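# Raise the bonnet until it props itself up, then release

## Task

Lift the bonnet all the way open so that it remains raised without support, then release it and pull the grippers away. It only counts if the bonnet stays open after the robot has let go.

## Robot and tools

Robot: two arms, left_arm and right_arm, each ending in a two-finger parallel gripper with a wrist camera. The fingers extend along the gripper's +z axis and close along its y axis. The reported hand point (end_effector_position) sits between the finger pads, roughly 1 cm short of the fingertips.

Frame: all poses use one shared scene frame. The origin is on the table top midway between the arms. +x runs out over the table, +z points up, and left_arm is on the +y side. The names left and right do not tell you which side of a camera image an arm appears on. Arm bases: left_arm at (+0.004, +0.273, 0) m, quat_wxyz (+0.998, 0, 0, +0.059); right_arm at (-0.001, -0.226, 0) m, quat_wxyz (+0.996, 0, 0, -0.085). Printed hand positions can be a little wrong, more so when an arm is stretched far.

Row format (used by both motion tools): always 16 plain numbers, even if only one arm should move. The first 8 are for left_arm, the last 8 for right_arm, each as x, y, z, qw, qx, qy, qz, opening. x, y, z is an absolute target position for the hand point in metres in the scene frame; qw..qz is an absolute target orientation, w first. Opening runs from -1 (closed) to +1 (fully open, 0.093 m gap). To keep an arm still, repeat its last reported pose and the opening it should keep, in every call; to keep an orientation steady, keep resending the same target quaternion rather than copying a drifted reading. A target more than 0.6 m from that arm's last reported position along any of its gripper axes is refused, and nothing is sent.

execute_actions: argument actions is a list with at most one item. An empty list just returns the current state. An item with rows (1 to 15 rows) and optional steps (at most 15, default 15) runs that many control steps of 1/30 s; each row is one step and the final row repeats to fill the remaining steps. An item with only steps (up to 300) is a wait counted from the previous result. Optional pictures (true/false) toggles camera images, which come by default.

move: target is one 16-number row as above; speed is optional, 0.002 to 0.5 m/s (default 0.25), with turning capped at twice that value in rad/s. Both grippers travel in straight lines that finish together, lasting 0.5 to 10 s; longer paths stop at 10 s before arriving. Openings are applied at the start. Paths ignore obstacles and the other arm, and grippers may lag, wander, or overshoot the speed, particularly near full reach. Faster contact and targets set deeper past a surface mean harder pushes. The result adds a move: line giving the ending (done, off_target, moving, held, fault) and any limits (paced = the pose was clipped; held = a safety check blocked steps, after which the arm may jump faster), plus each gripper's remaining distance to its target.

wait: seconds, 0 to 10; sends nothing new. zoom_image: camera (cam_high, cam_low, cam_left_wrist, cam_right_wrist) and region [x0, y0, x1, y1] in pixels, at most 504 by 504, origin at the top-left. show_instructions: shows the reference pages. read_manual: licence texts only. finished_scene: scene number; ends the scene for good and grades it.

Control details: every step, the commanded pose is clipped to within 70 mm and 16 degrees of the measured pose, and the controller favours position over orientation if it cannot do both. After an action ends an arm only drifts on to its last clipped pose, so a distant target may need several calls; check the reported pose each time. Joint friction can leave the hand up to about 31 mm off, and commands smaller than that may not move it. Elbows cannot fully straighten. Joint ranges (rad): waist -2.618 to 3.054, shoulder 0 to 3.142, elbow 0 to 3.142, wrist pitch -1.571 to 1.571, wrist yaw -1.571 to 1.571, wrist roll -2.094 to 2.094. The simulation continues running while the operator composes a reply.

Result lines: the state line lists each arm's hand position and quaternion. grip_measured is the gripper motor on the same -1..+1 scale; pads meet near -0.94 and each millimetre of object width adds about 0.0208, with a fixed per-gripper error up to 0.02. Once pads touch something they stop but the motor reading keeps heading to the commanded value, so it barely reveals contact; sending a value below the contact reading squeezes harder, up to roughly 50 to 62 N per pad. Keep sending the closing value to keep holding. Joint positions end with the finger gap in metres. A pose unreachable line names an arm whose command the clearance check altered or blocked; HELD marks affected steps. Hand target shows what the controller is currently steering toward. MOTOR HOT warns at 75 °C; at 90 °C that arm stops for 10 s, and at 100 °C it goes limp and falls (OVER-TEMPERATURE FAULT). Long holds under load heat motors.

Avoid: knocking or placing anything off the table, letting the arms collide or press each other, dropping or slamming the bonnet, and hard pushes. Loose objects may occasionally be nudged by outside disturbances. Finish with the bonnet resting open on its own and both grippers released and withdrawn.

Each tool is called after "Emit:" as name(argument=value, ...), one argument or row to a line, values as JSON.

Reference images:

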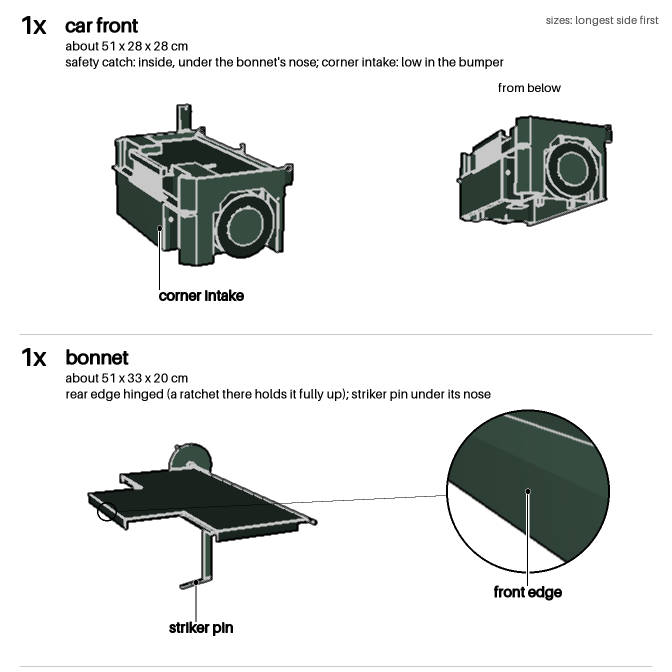

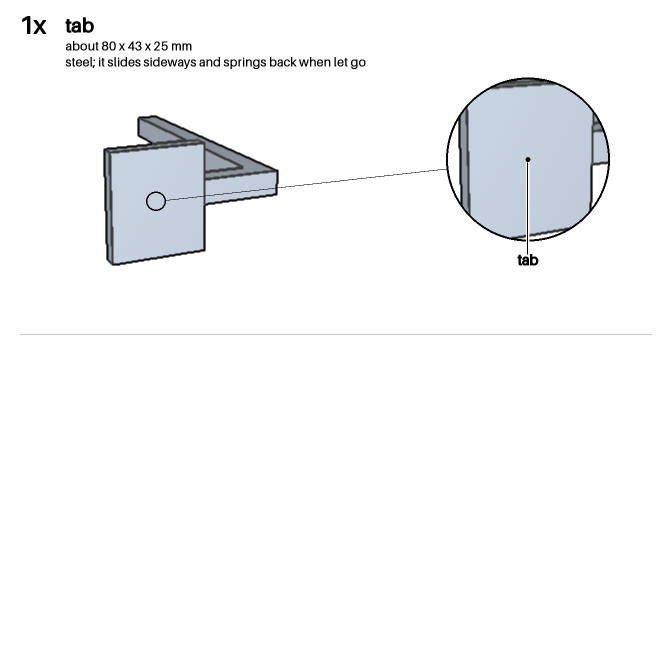

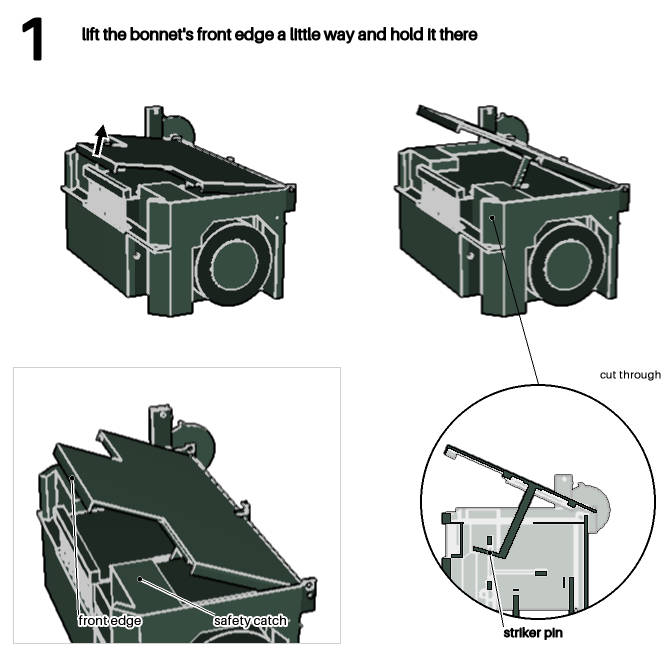

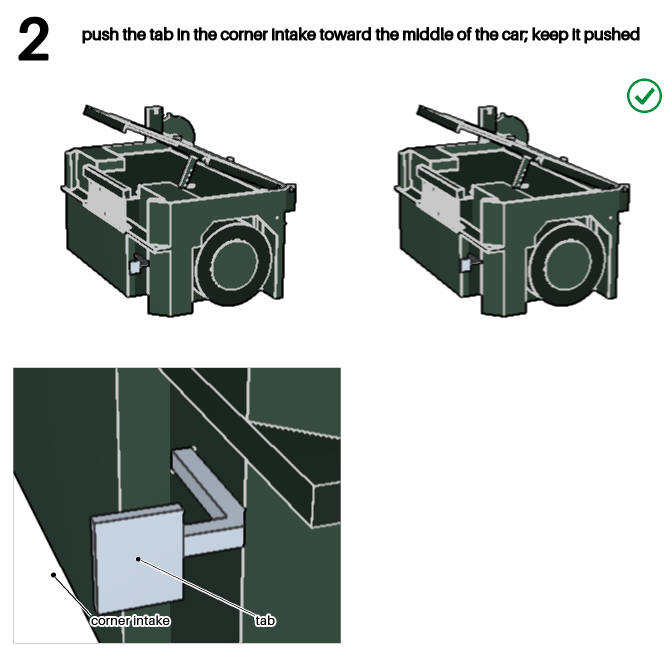

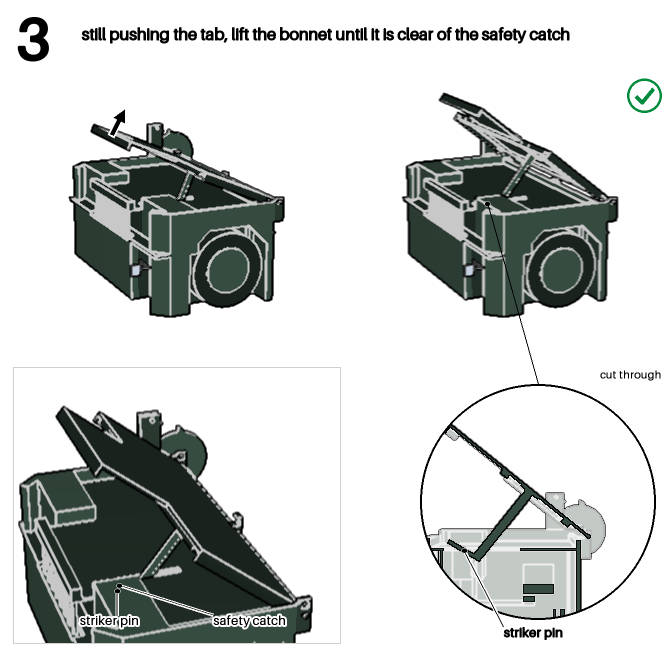

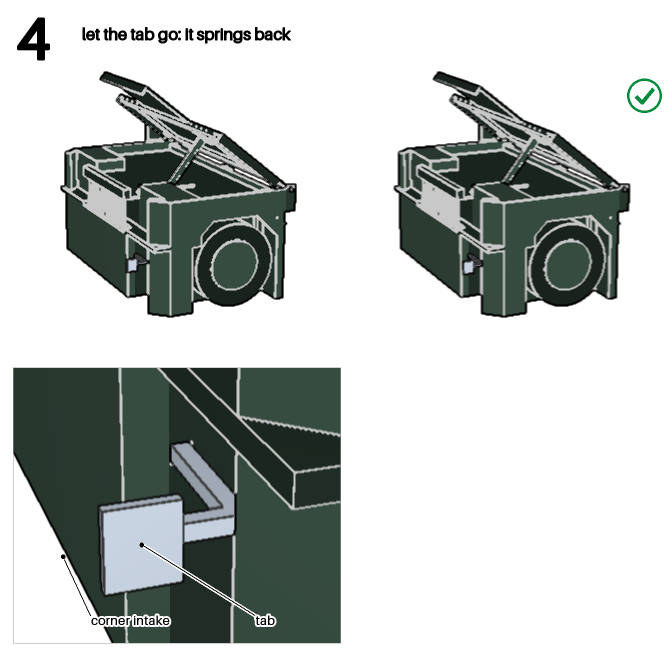

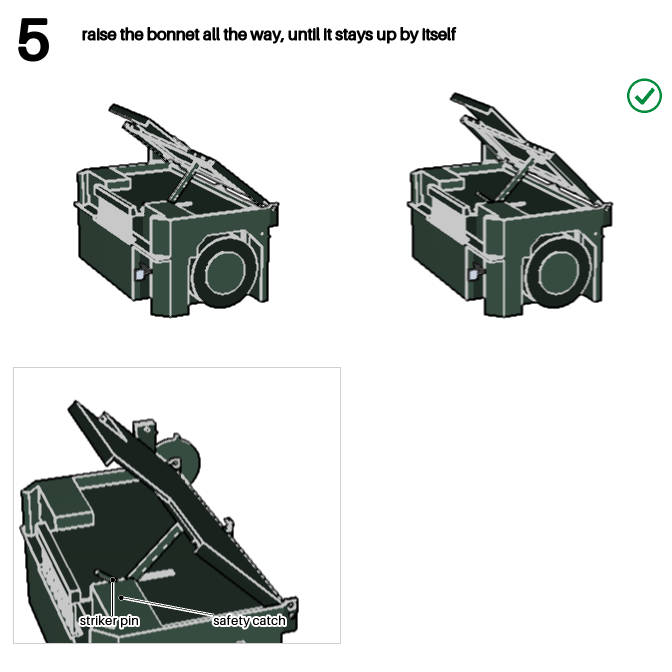

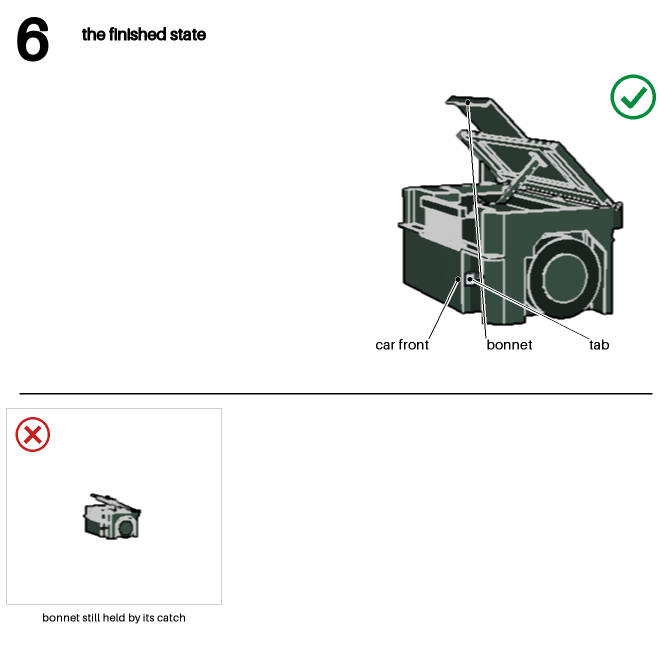

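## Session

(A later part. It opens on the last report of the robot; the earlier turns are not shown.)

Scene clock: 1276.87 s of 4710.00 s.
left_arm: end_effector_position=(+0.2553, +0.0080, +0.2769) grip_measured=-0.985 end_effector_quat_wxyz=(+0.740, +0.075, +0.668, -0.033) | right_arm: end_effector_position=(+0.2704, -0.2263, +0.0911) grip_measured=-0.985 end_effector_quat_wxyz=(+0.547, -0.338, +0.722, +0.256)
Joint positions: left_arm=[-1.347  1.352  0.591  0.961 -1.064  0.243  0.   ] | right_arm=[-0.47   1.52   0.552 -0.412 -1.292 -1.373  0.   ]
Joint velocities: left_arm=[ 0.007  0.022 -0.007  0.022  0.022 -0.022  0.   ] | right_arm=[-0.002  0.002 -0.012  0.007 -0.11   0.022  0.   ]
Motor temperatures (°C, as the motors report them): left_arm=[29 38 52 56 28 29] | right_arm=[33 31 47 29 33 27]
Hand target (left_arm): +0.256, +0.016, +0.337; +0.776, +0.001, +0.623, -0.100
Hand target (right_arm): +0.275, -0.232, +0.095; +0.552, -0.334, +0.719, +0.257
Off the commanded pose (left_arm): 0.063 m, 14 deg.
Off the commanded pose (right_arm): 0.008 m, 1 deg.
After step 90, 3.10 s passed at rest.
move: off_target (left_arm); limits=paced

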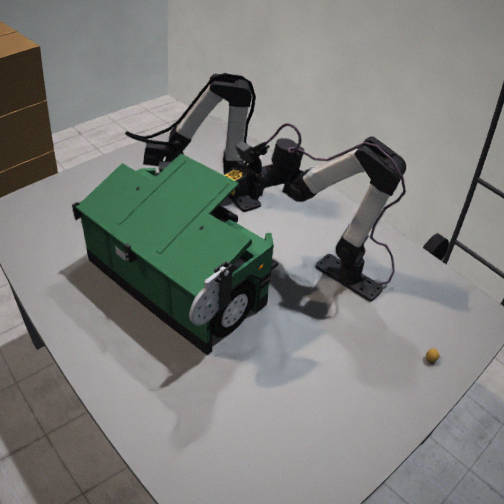

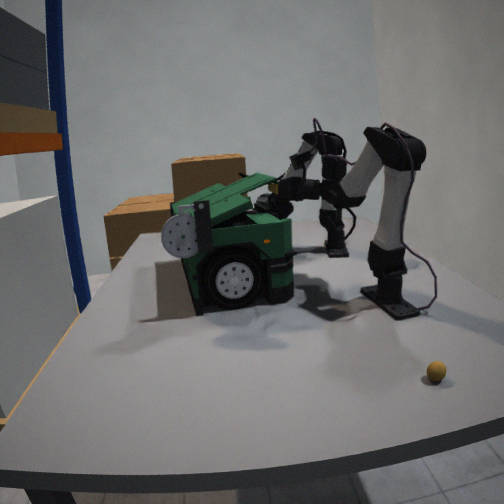

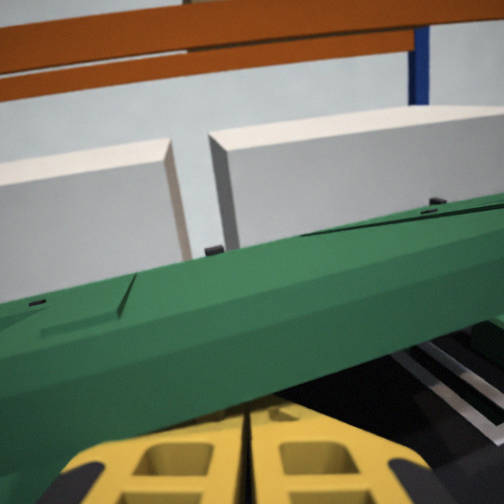

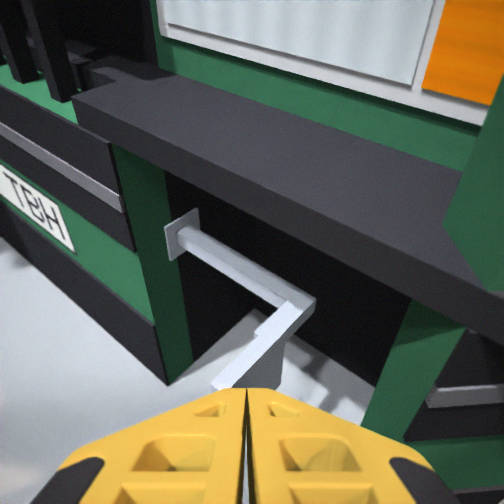

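Emit:
move(
  target=[0.275,0.008,0.36,0.78,0.0,0.62,-0.1,-1,0.27,-0.16,0.095,0.552,-0.36,0.70,0.28,-1],
  speed=0.04,
)

Scene clock: 1284.73 s of 4710.00 s.
left_arm: end_effector_position=(+0.2681, +0.0099, +0.3107) grip_measured=-0.985 end_effector_quat_wxyz=(+0.750, +0.042, +0.659, -0.041) | right_arm: end_effector_position=(+0.2880, -0.2094, +0.0953) grip_measured=-0.985 end_effector_quat_wxyz=(+0.561, -0.335, +0.731, +0.195)
Joint positions: left_arm=[-1.307  1.342  0.69   0.918 -1.056  0.241  0.   ] | right_arm=[-0.332  1.349  0.352  0.199 -1.148 -0.846  0.   ]
Joint velocities: left_arm=[ 0.002 -0.017  0.002 -0.051 -0.037 -0.095  0.   ] | right_arm=[ 0.017 -0.032 -0.032 -0.007 -0.007  0.095  0.   ]
Motor temperatures (°C, as the motors report them): left_arm=[29 38 54 57 28 29] | right_arm=[33 31 46 29 33 27]
Hand target (left_arm): +0.271, +0.014, +0.359; +0.779, +0.001, +0.619, -0.099
Hand target (right_arm): +0.266, -0.166, +0.095; +0.547, -0.360, +0.700, +0.283
Off the commanded pose (left_arm): 0.050 m, 10 deg.
Off the commanded pose (right_arm): 0.053 m, 11 deg.
After step 90, 1.60 s passed at rest.
move: off_target (left_arm, right_arm)

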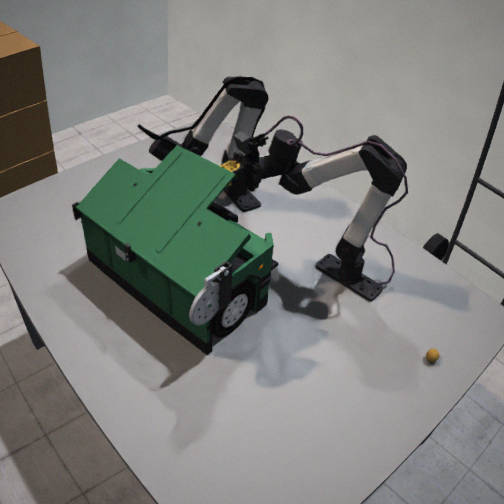

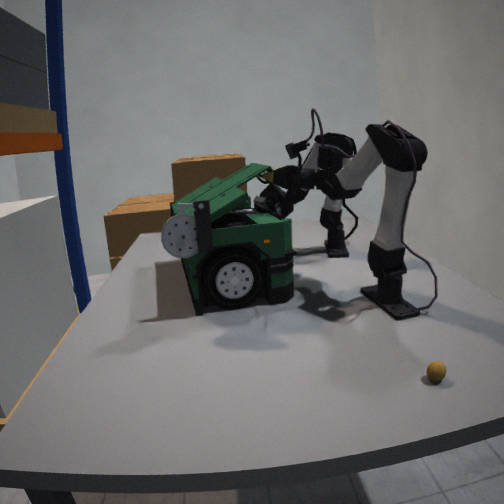

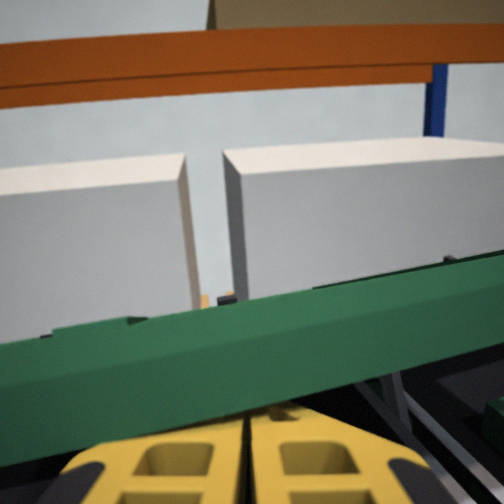

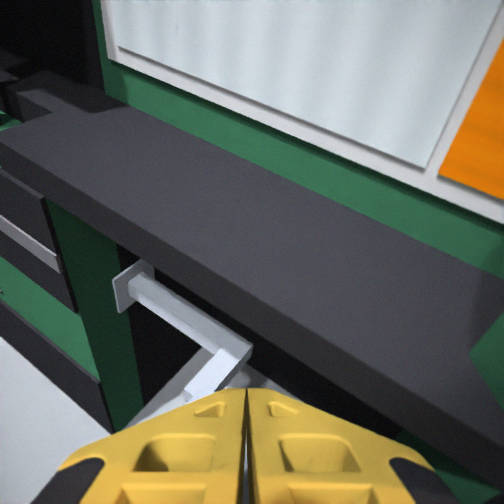

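Emit:
move(
  target=[0.295,0.012,0.39,0.8,0.0,0.6,-0.09,-1,0.268,-0.145,0.095,0.552,-0.36,0.70,0.28,-1],
  speed=0.04,
)

Scene clock: 1290.43 s of 4710.00 s.
left_arm: end_effector_position=(+0.2901, +0.0107, +0.3407) grip_measured=-0.985 end_effector_quat_wxyz=(+0.765, +0.044, +0.642, -0.043) | right_arm: end_effector_position=(+0.2910, -0.2097, +0.0962) grip_measured=-0.985 end_effector_quat_wxyz=(+0.568, -0.319, +0.740, +0.169)
Joint positions: left_arm=[-1.225  1.347  0.778  0.875 -0.961  0.266  0.   ] | right_arm=[-0.305  1.304  0.294  0.335 -1.073 -0.731  0.   ]
Joint velocities: left_arm=[ 0.012 -0.007  0.017 -0.007 -0.022 -0.007  0.   ] | right_arm=[-0.007 -0.007 -0.002  0.022 -0.022  0.022  0.   ]
Motor temperatures (°C, as the motors report them): left_arm=[29 37 55 57 28 29] | right_arm=[35 31 45 29 33 27]
Hand target (left_arm): +0.291, +0.018, +0.388; +0.797, +0.001, +0.598, -0.089
Hand target (right_arm): +0.264, -0.156, +0.094; +0.548, -0.358, +0.703, +0.280
Off the commanded pose (left_arm): 0.050 m, 10 deg.
Off the commanded pose (right_arm): 0.069 m, 14 deg.
move: off_target (left_arm, right_arm)

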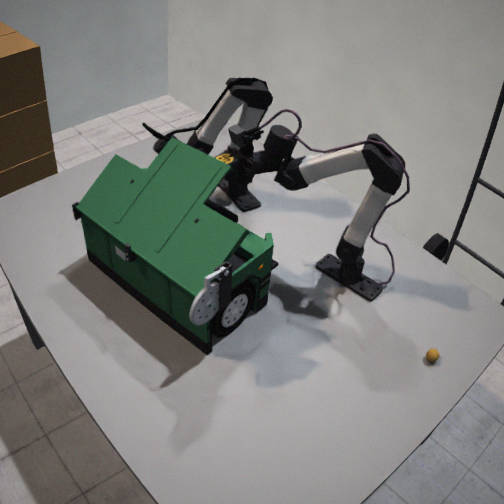

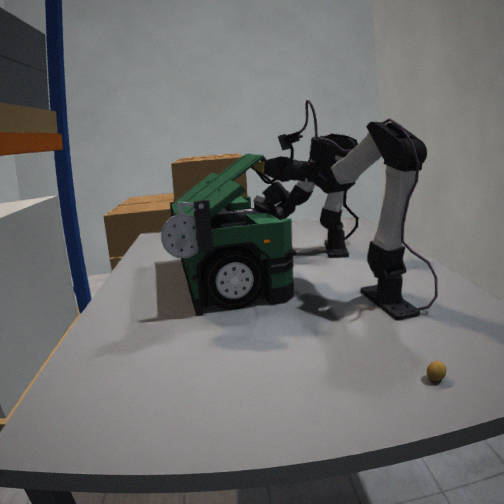

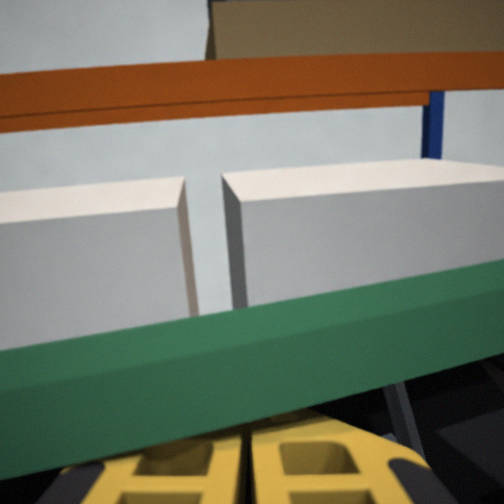

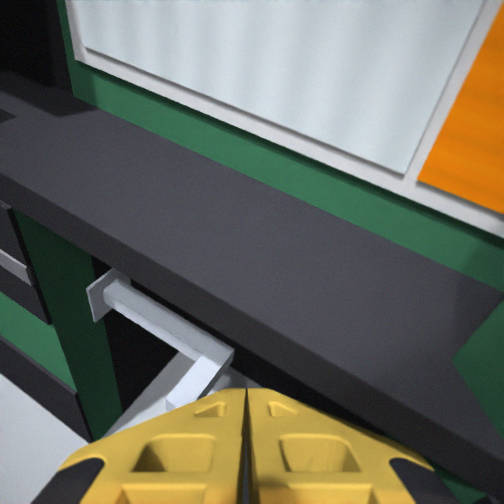

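Still rising, past the catch it seems. Continue.

Emit:
move(
  target=[0.32,0.016,0.42,0.82,0.0,0.57,-0.08,-1,0.268,-0.15,0.095,0.552,-0.36,0.70,0.28,-1],
  speed=0.04,
)

Emit:
move(
  target=[0.345,0.02,0.45,0.83,0.0,0.55,-0.08,-1,0.275,-0.225,0.095,0.552,-0.335,0.719,0.258,-1],
  speed=0.04,
)

Scene clock: 1296.73 s of 4710.00 s.
left_arm: end_effector_position=(+0.3179, +0.0126, +0.3683) grip_measured=-0.985 end_effector_quat_wxyz=(+0.783, +0.040, +0.620, -0.036) | right_arm: end_effector_position=(+0.2915, -0.2102, +0.0964) grip_measured=-0.985 end_effector_quat_wxyz=(+0.569, -0.318, +0.740, +0.167)
Joint positions: left_arm=[-1.134  1.396  0.874  0.886 -0.871  0.302  0.   ] | right_arm=[-0.305  1.304  0.293  0.34  -1.07  -0.729  0.   ]
Joint velocities: left_arm=[ 0.002  0.017 -0.002 -0.051  0.022  0.022  0.   ] | right_arm=[ 0.007 -0.007 -0.022  0.095 -0.037  0.081  0.   ]
Motor temperatures (°C, as the motors report them): left_arm=[29 37 56 57 28 29] | right_arm=[36 31 45 30 34 27]
Hand target (left_arm): +0.315, +0.022, +0.418; +0.818, +0.002, +0.569, -0.079
Hand target (right_arm): +0.265, -0.160, +0.095; +0.550, -0.355, +0.703, +0.278
Off the commanded pose (left_arm): 0.052 m, 10 deg.
Off the commanded pose (right_arm): 0.065 m, 15 deg.
move: off_target (left_arm, right_arm)

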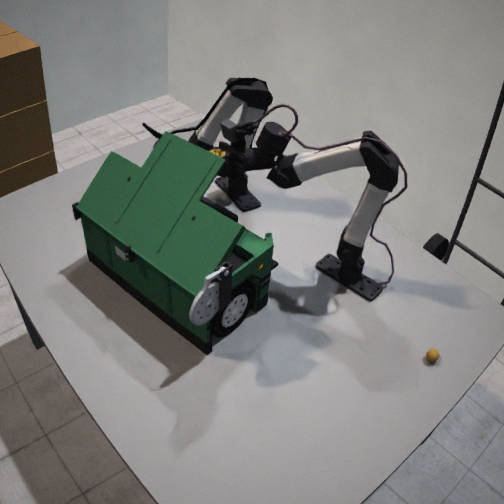

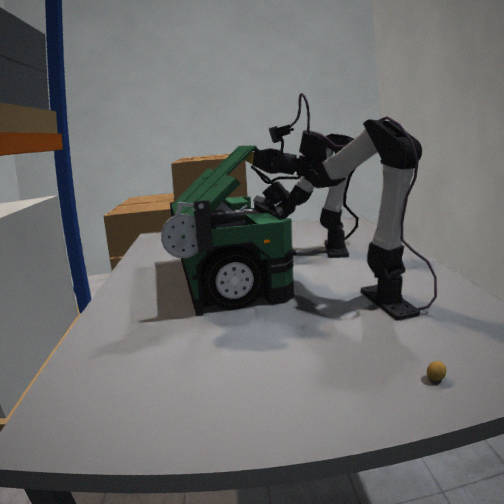

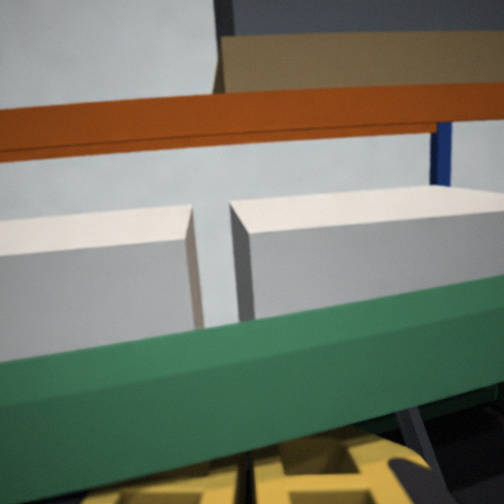

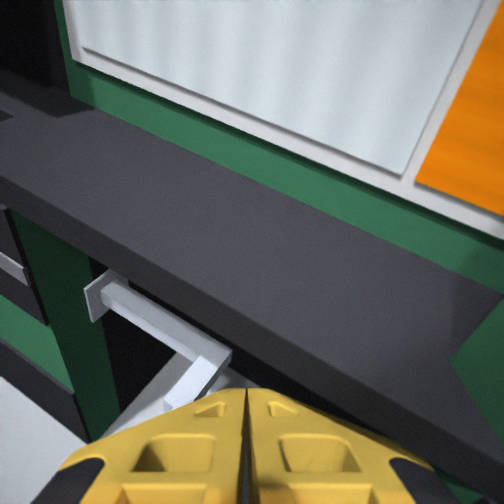

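Scene clock: 1299.60 s of 4710.00 s.
left_arm: end_effector_position=(+0.3455, +0.0151, +0.3911) grip_measured=-0.985 end_effector_quat_wxyz=(+0.790, +0.048, +0.611, -0.026) | right_arm: end_effector_position=(+0.2761, -0.2249, +0.0931) grip_measured=-0.985 end_effector_quat_wxyz=(+0.553, -0.338, +0.722, +0.244)
Joint positions: left_arm=[-1.049  1.431  0.985  0.806 -0.786  0.306  0.   ] | right_arm=[-0.447  1.479  0.509 -0.256 -1.28  -1.234  0.   ]
Joint velocities: left_arm=[-0.012  0.007 -0.017 -0.037  0.037 -0.037  0.   ] | right_arm=[-0.007  0.012  0.017 -0.095 -0.022 -0.081  0.   ]
Motor temperatures (°C, as the motors report them): left_arm=[29 37 56 57 28 29] | right_arm=[36 31 45 30 34 27]
Hand target (left_arm): +0.338, +0.026, +0.447; +0.831, +0.002, +0.551, -0.079
Hand target (right_arm): +0.276, -0.226, +0.095; +0.553, -0.332, +0.721, +0.255
Off the commanded pose (left_arm): 0.059 m, 12 deg.
Off the commanded pose (right_arm): 0.002 m, 2 deg.
move: off_target (left_arm)

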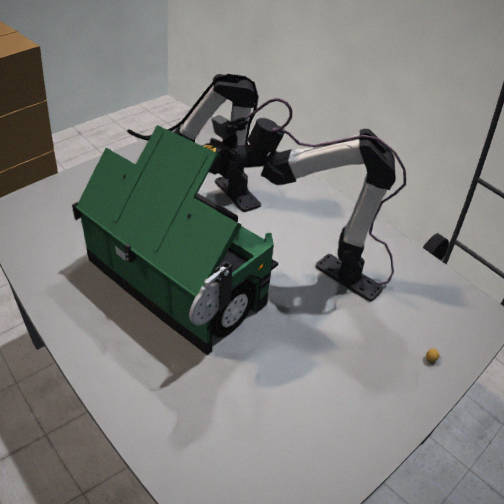

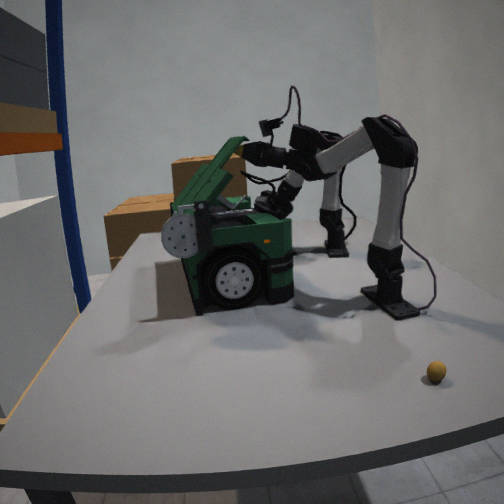

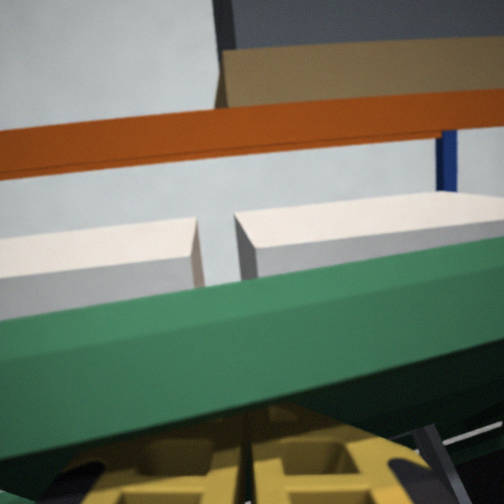

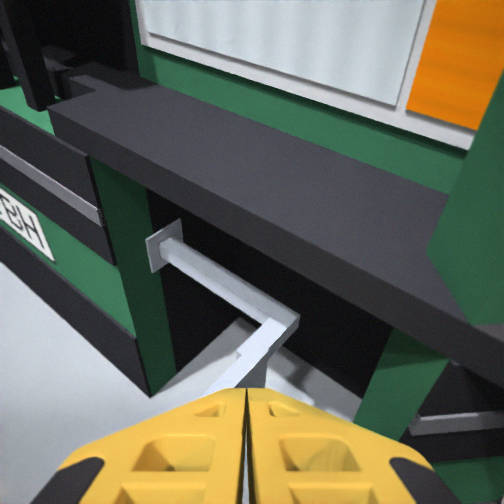

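Emit:
move(
  target=[0.37,0.025,0.48,0.83,0,0.55,-0.08,-1,0.22,-0.27,0.12,0.552,-0.335,0.719,0.258,-1],
  speed=0.06,
)

Scene clock: 1315.40 s of 4710.00 s.
left_arm: end_effector_position=(+0.3480, +0.0157, +0.3924) grip_measured=-0.985 end_effector_quat_wxyz=(+0.772, +0.058, +0.632, -0.011) | right_arm: end_effector_position=(+0.2217, -0.2661, +0.1125) grip_measured=-0.985 end_effector_quat_wxyz=(+0.534, -0.302, +0.751, +0.243)
Joint positions: left_arm=[-1.048  1.414  1.035  0.661 -0.803  0.282  0.   ] | right_arm=[-0.778  1.586  0.718 -1.215 -1.206 -2.068  0.   ]
Joint velocities: left_arm=[-0.007  0.002  0.002 -0.037  0.022  0.007  0.   ] | right_arm=[-0.002  0.002 -0.002 -0.022  0.051  0.037  0.   ]
Motor temperatures (°C, as the motors report them): left_arm=[29 37 60 59 28 29] | right_arm=[35 31 45 29 33 27]
Hand target (left_arm): +0.351, +0.036, +0.468; +0.831, +0.005, +0.552, -0.073
Hand target (right_arm): +0.222, -0.272, +0.118; +0.534, -0.311, +0.753, +0.228
Off the commanded pose (left_arm): 0.091 m, 15 deg; position clipped at the last step of the last action.
Off the commanded pose (right_arm): 0.009 m, 6 deg.
joint sent to its limit (right arm) — the command would take joint 6 (wrist roll) past its lower limit, so that joint was sent only as far as its limit.
After step 90, 10.63 s passed at rest.
move: off_target (left_arm, right_arm); limits=paced

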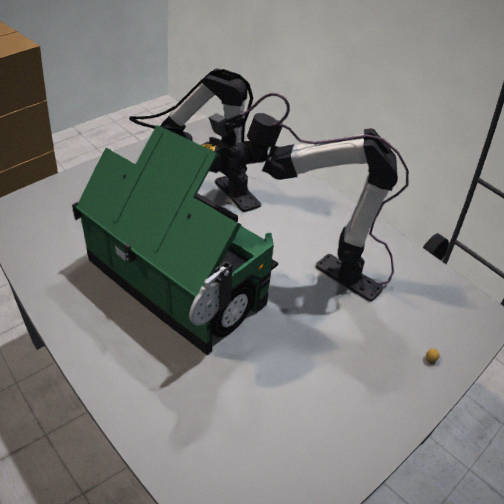

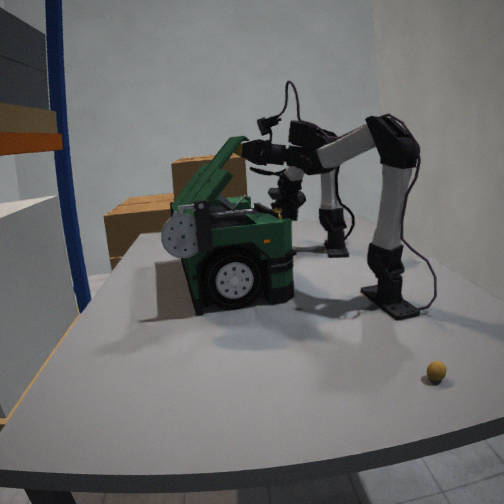

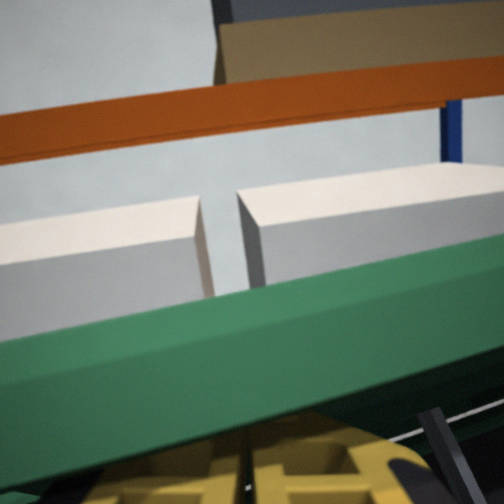

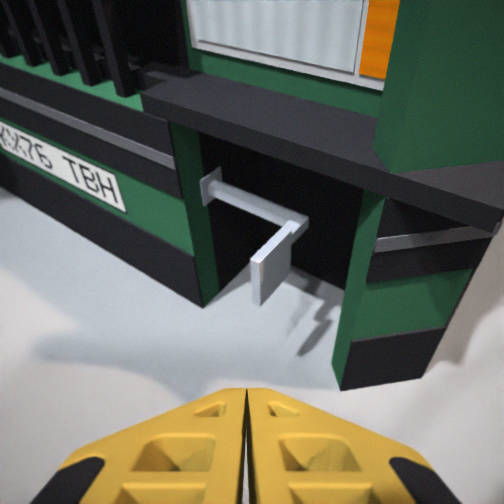

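Emit:
move(
  target=[0.41,0.025,0.44,0.78,0,0.62,-0.08,-1,0.22,-0.27,0.12,0.534,-0.311,0.753,0.228,-1],
  speed=0.06,
)

Scene clock: 1322.27 s of 4710.00 s.
left_arm: end_effector_position=(+0.3649, +0.0015, +0.3785) grip_measured=-0.986 end_effector_quat_wxyz=(+0.720, +0.101, +0.684, -0.064) | right_arm: end_effector_position=(+0.2205, -0.2649, +0.1151) grip_measured=-0.985 end_effector_quat_wxyz=(+0.533, -0.304, +0.752, +0.242)
Joint positions: left_arm=[-0.986  1.414  1.145  0.322 -0.632  0.089  0.   ] | right_arm=[-0.778  1.57   0.718 -1.228 -1.203 -2.069  0.   ]
Joint velocities: left_arm=[ 0.002 -0.002 -0.002 -0.066  0.037 -0.066  0.   ] | right_arm=[-0.017 -0.002  0.007  0.022 -0.007 -0.022  0.   ]
Motor temperatures (°C, as the motors report them): left_arm=[30 37 62 61 28 29] | right_arm=[34 32 45 29 33 27]
Hand target (left_arm): +0.393, +0.035, +0.435; +0.777, +0.006, +0.624, -0.078
Hand target (right_arm): +0.220, -0.270, +0.120; +0.533, -0.310, +0.753, +0.227
Off the commanded pose (left_arm): 0.080 m, 15 deg.
Off the commanded pose (right_arm): 0.007 m, 2 deg.
joint sent to its limit (right arm) — the command would take joint 6 (wrist roll) past its lower limit, so that joint was sent only as far as its limit.
After step 90, 1.83 s passed at rest.
move: off_target (left_arm)

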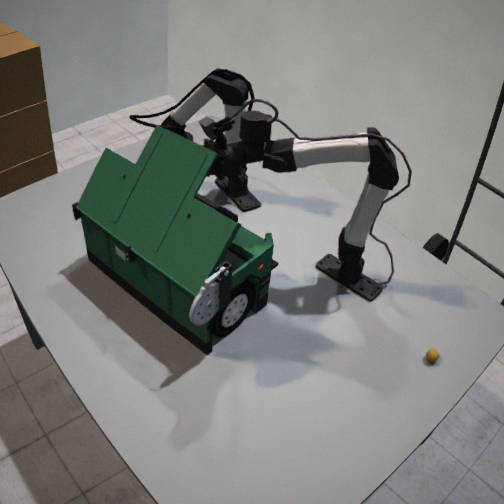

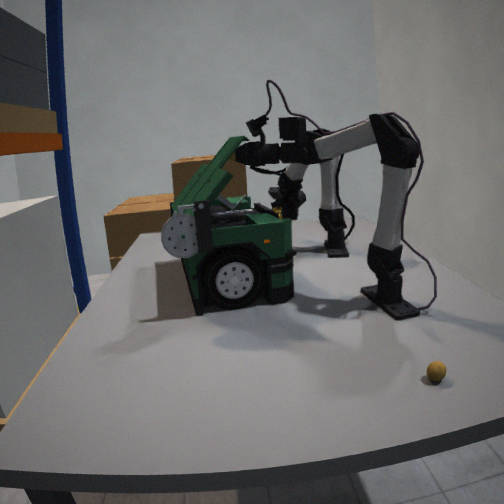

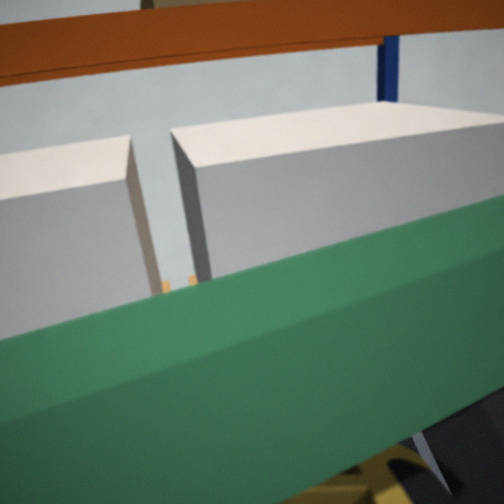

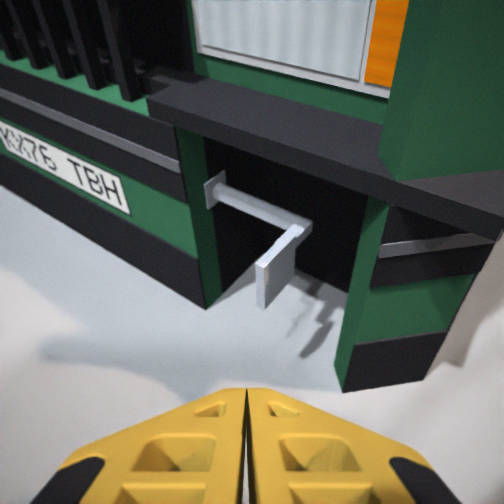

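Emit:
zoom_image(
  camera="cam_low",
  region=[150,120,310,280],
)

Emit:
move(
  target=[0.36,0.005,0.36,0.72,0.1,0.684,-0.064,-1,0.22,-0.27,0.12,0.533,-0.304,0.752,0.242,-1],
  speed=0.02,
)

Region (150, 120, 310, 280) of cam_low's 504x504 image, scaled by 3.150, with more detail than that image has.

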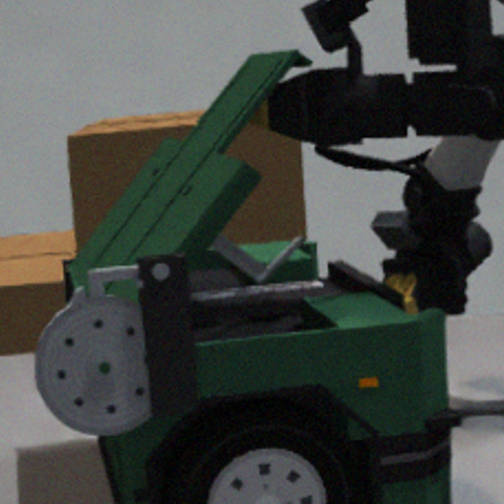

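Scene clock: 1327.10 s of 4710.00 s.
left_arm: end_effector_position=(+0.3599, -0.0033, +0.3559) grip_measured=-0.986 end_effector_quat_wxyz=(+0.713, +0.112, +0.689, -0.066) | right_arm: end_effector_position=(+0.2192, -0.2631, +0.1164) grip_measured=-0.985 end_effector_quat_wxyz=(+0.531, -0.298, +0.753, +0.249)
Joint positions: left_arm=[-1.002  1.412  1.074  0.369 -0.63   0.086  0.   ] | right_arm=[-0.778  1.57   0.718 -1.247 -1.203 -2.069  0.   ]
Joint velocities: left_arm=[ 0.007  0.012 -0.002  0.022 -0.051  0.007  0.   ] | right_arm=[ 0.007  0.002 -0.012  0.007  0.007 -0.037  0.   ]
Motor temperatures (°C, as the motors report them): left_arm=[30 36 63 63 28 29] | right_arm=[34 32 45 29 33 27]
Hand target (left_arm): +0.360, +0.005, +0.360; +0.720, +0.100, +0.684, -0.064
Hand target (right_arm): +0.220, -0.270, +0.120; +0.531, -0.302, +0.755, +0.239
Off the commanded pose (left_arm): 0.009 m, 2 deg.
Off the commanded pose (right_arm): 0.008 m, 1 deg.
joint sent to its limit (right arm) — the command would take joint 6 (wrist roll) past its lower limit, so that joint was sent only as far as its limit.
After step 90, 0.63 s passed at rest.
move: done

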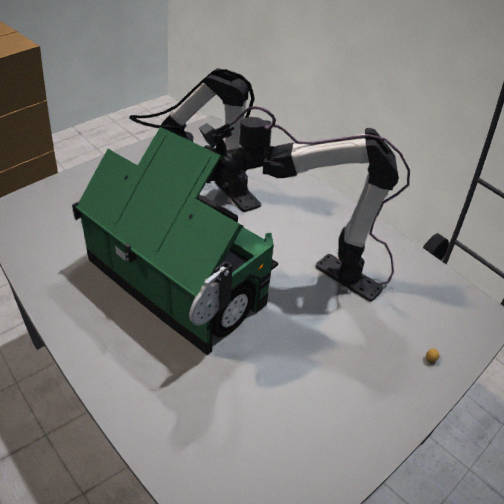

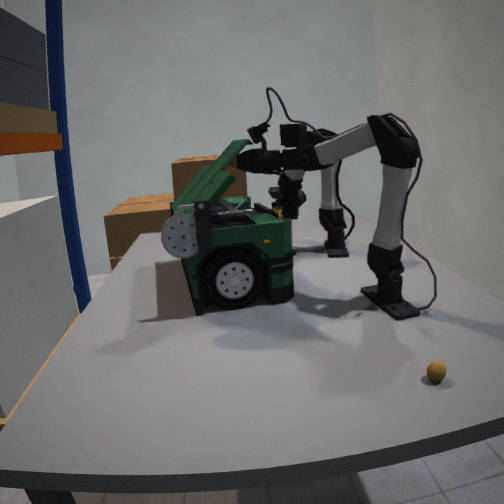

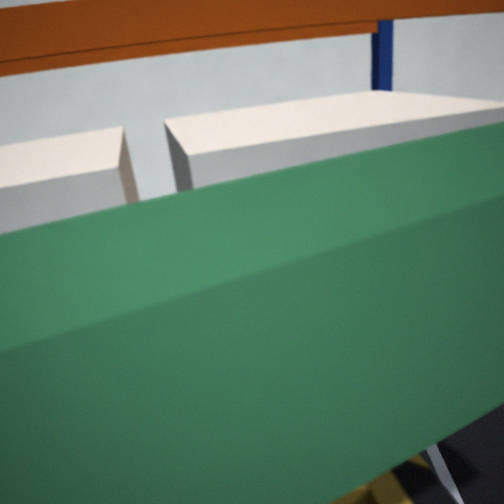

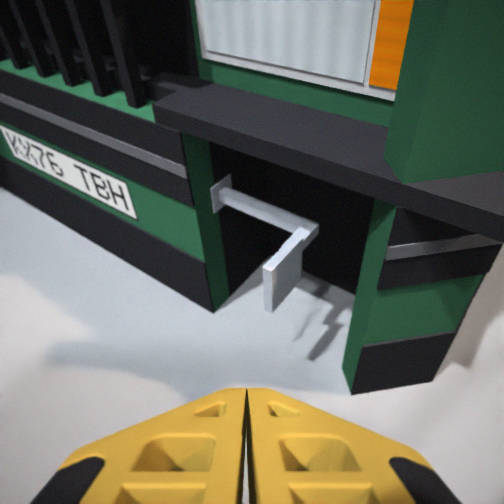

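Emit:
move(
  target=[0.35,0.0,0.325,0.713,0.11,0.689,-0.064,-1,0.22,-0.27,0.12,0.533,-0.304,0.752,0.242,-1],
  speed=0.02,
)

Scene clock: 1332.33 s of 4710.00 s.
left_arm: end_effector_position=(+0.3548, -0.0007, +0.3224) grip_measured=-0.986 end_effector_quat_wxyz=(+0.708, +0.114, +0.695, -0.059) | right_arm: end_effector_position=(+0.2191, -0.2630, +0.1165) grip_measured=-0.985 end_effector_quat_wxyz=(+0.531, -0.298, +0.753, +0.250)
Joint positions: left_arm=[-1.012  1.412  0.956  0.467 -0.646  0.086  0.   ] | right_arm=[-0.778  1.57   0.718 -1.248 -1.203 -2.069  0.   ]
Joint velocities: left_arm=[-0.002 -0.007 -0.002  0.022 -0.037 -0.037  0.   ] | right_arm=[-0.007 -0.007  0.007 -0.037  0.022 -0.051  0.   ]
Motor temperatures (°C, as the motors report them): left_arm=[30 37 62 61 28 29] | right_arm=[34 32 45 29 32 27]
Hand target (left_arm): +0.350, -0.000, +0.325; +0.713, +0.110, +0.690, -0.064
Hand target (right_arm): +0.220, -0.270, +0.120; +0.531, -0.302, +0.755, +0.239
Off the commanded pose (left_arm): 0.006 m, 1 deg.
Off the commanded pose (right_arm): 0.008 m, 1 deg.
joint sent to its limit (right arm) — the command would take joint 6 (wrist roll) past its lower limit, so that joint was sent only as far as its limit.
After step 90, 0.33 s passed at rest.
move: done

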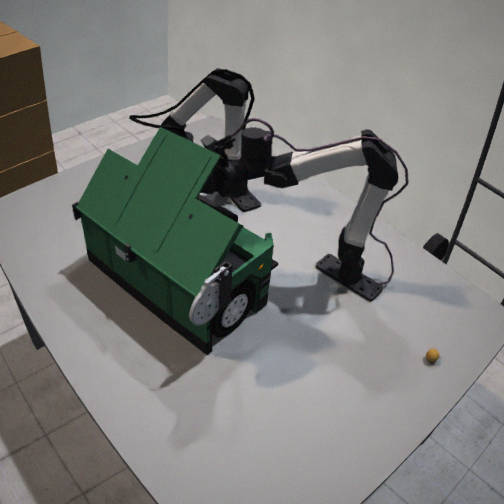

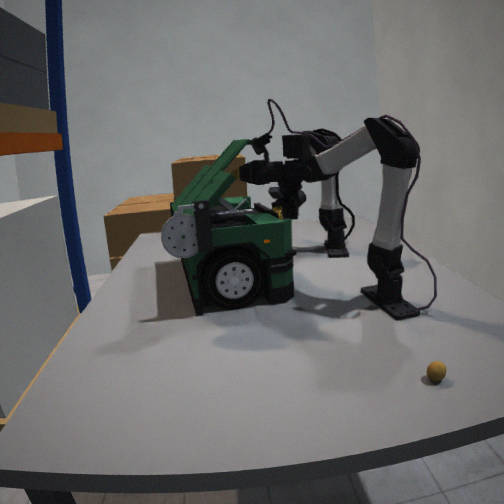

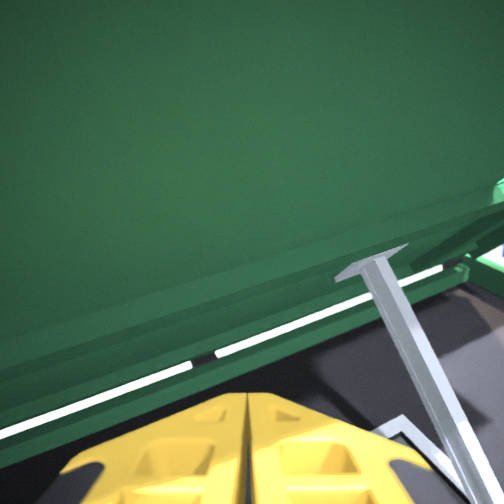

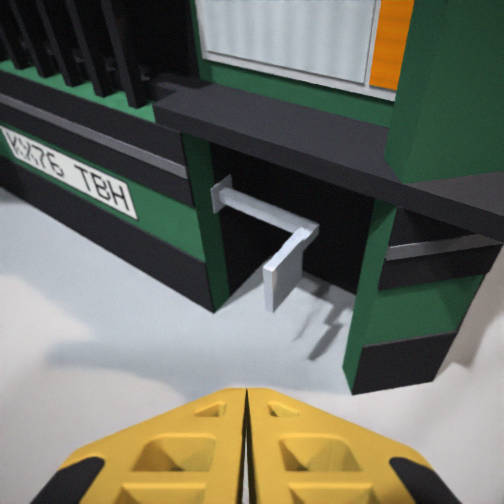

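Emit:
move(
  target=[0.2,0.03,0.30,0.707,0,0.707,0,-1,0.17,-0.28,0.15,0.533,-0.304,0.752,0.242,-1],
  speed=0.12,
)

Scene clock: 1337.70 s of 4710.00 s.
left_arm: end_effector_position=(+0.2024, +0.0261, +0.2954) grip_measured=-0.986 end_effector_quat_wxyz=(+0.704, +0.005, +0.710, +0.005) | right_arm: end_effector_position=(+0.1725, -0.2768, +0.1439) grip_measured=-0.986 end_effector_quat_wxyz=(+0.469, -0.246, +0.820, +0.218)
Joint positions: left_arm=[-1.57   1.222  0.747  0.397 -1.451 -0.064  0.   ] | right_arm=[-1.009  1.359  0.768 -1.539 -0.99  -2.069  0.   ]
Joint velocities: left_arm=[ 0.017 -0.012 -0.002 -0.125 -0.081 -0.022  0.   ] | right_arm=[-0.007 -0.007  0.017  0.081  0.051 -0.007  0.   ]
Motor temperatures (°C, as the motors report them): left_arm=[30 37 60 59 28 29] | right_arm=[34 32 45 29 32 27]
Hand target (left_arm): +0.199, +0.030, +0.297; +0.704, -0.002, +0.710, -0.002
Hand target (right_arm): +0.171, -0.280, +0.149; +0.466, -0.254, +0.822, +0.205
Off the commanded pose (left_arm): 0.006 m, 1 deg.
Off the commanded pose (right_arm): 0.007 m, 13 deg.
joint sent to its limit (right arm) — the command would take joint 4 (wrist pitch) past its lower limit and joint 6 (wrist roll) past its lower limit, so those joints were sent only as far as their limits.
After step 90, 0.33 s passed at rest.
move: off_target (right_arm)

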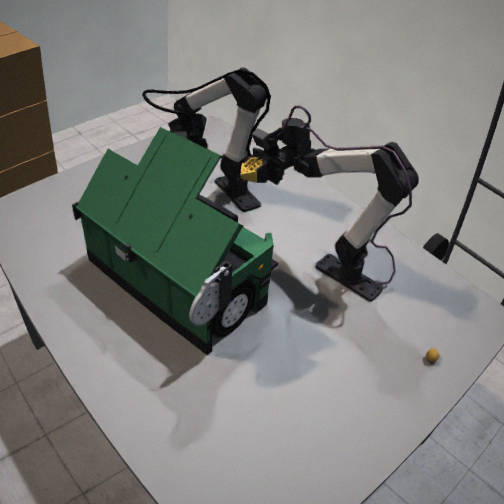

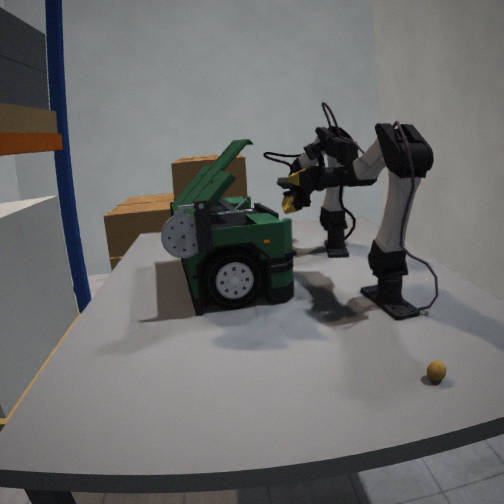

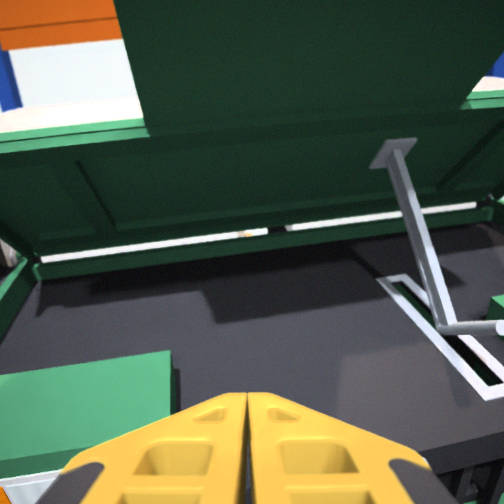

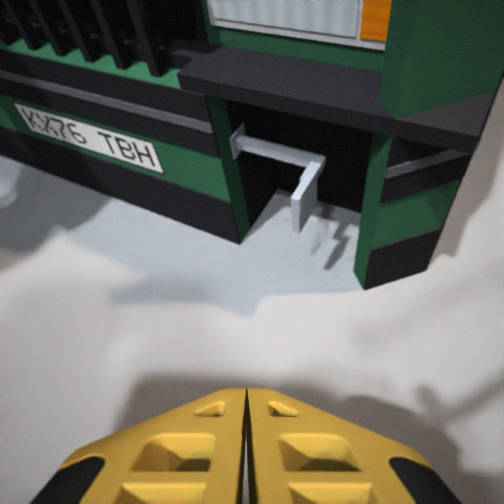

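The bonnet stays up on its own, and the striker pin is just out of its slot, as on page 8.

Emit:
finished_scene(
  scene=1,
)

The scene is finished: the task was done.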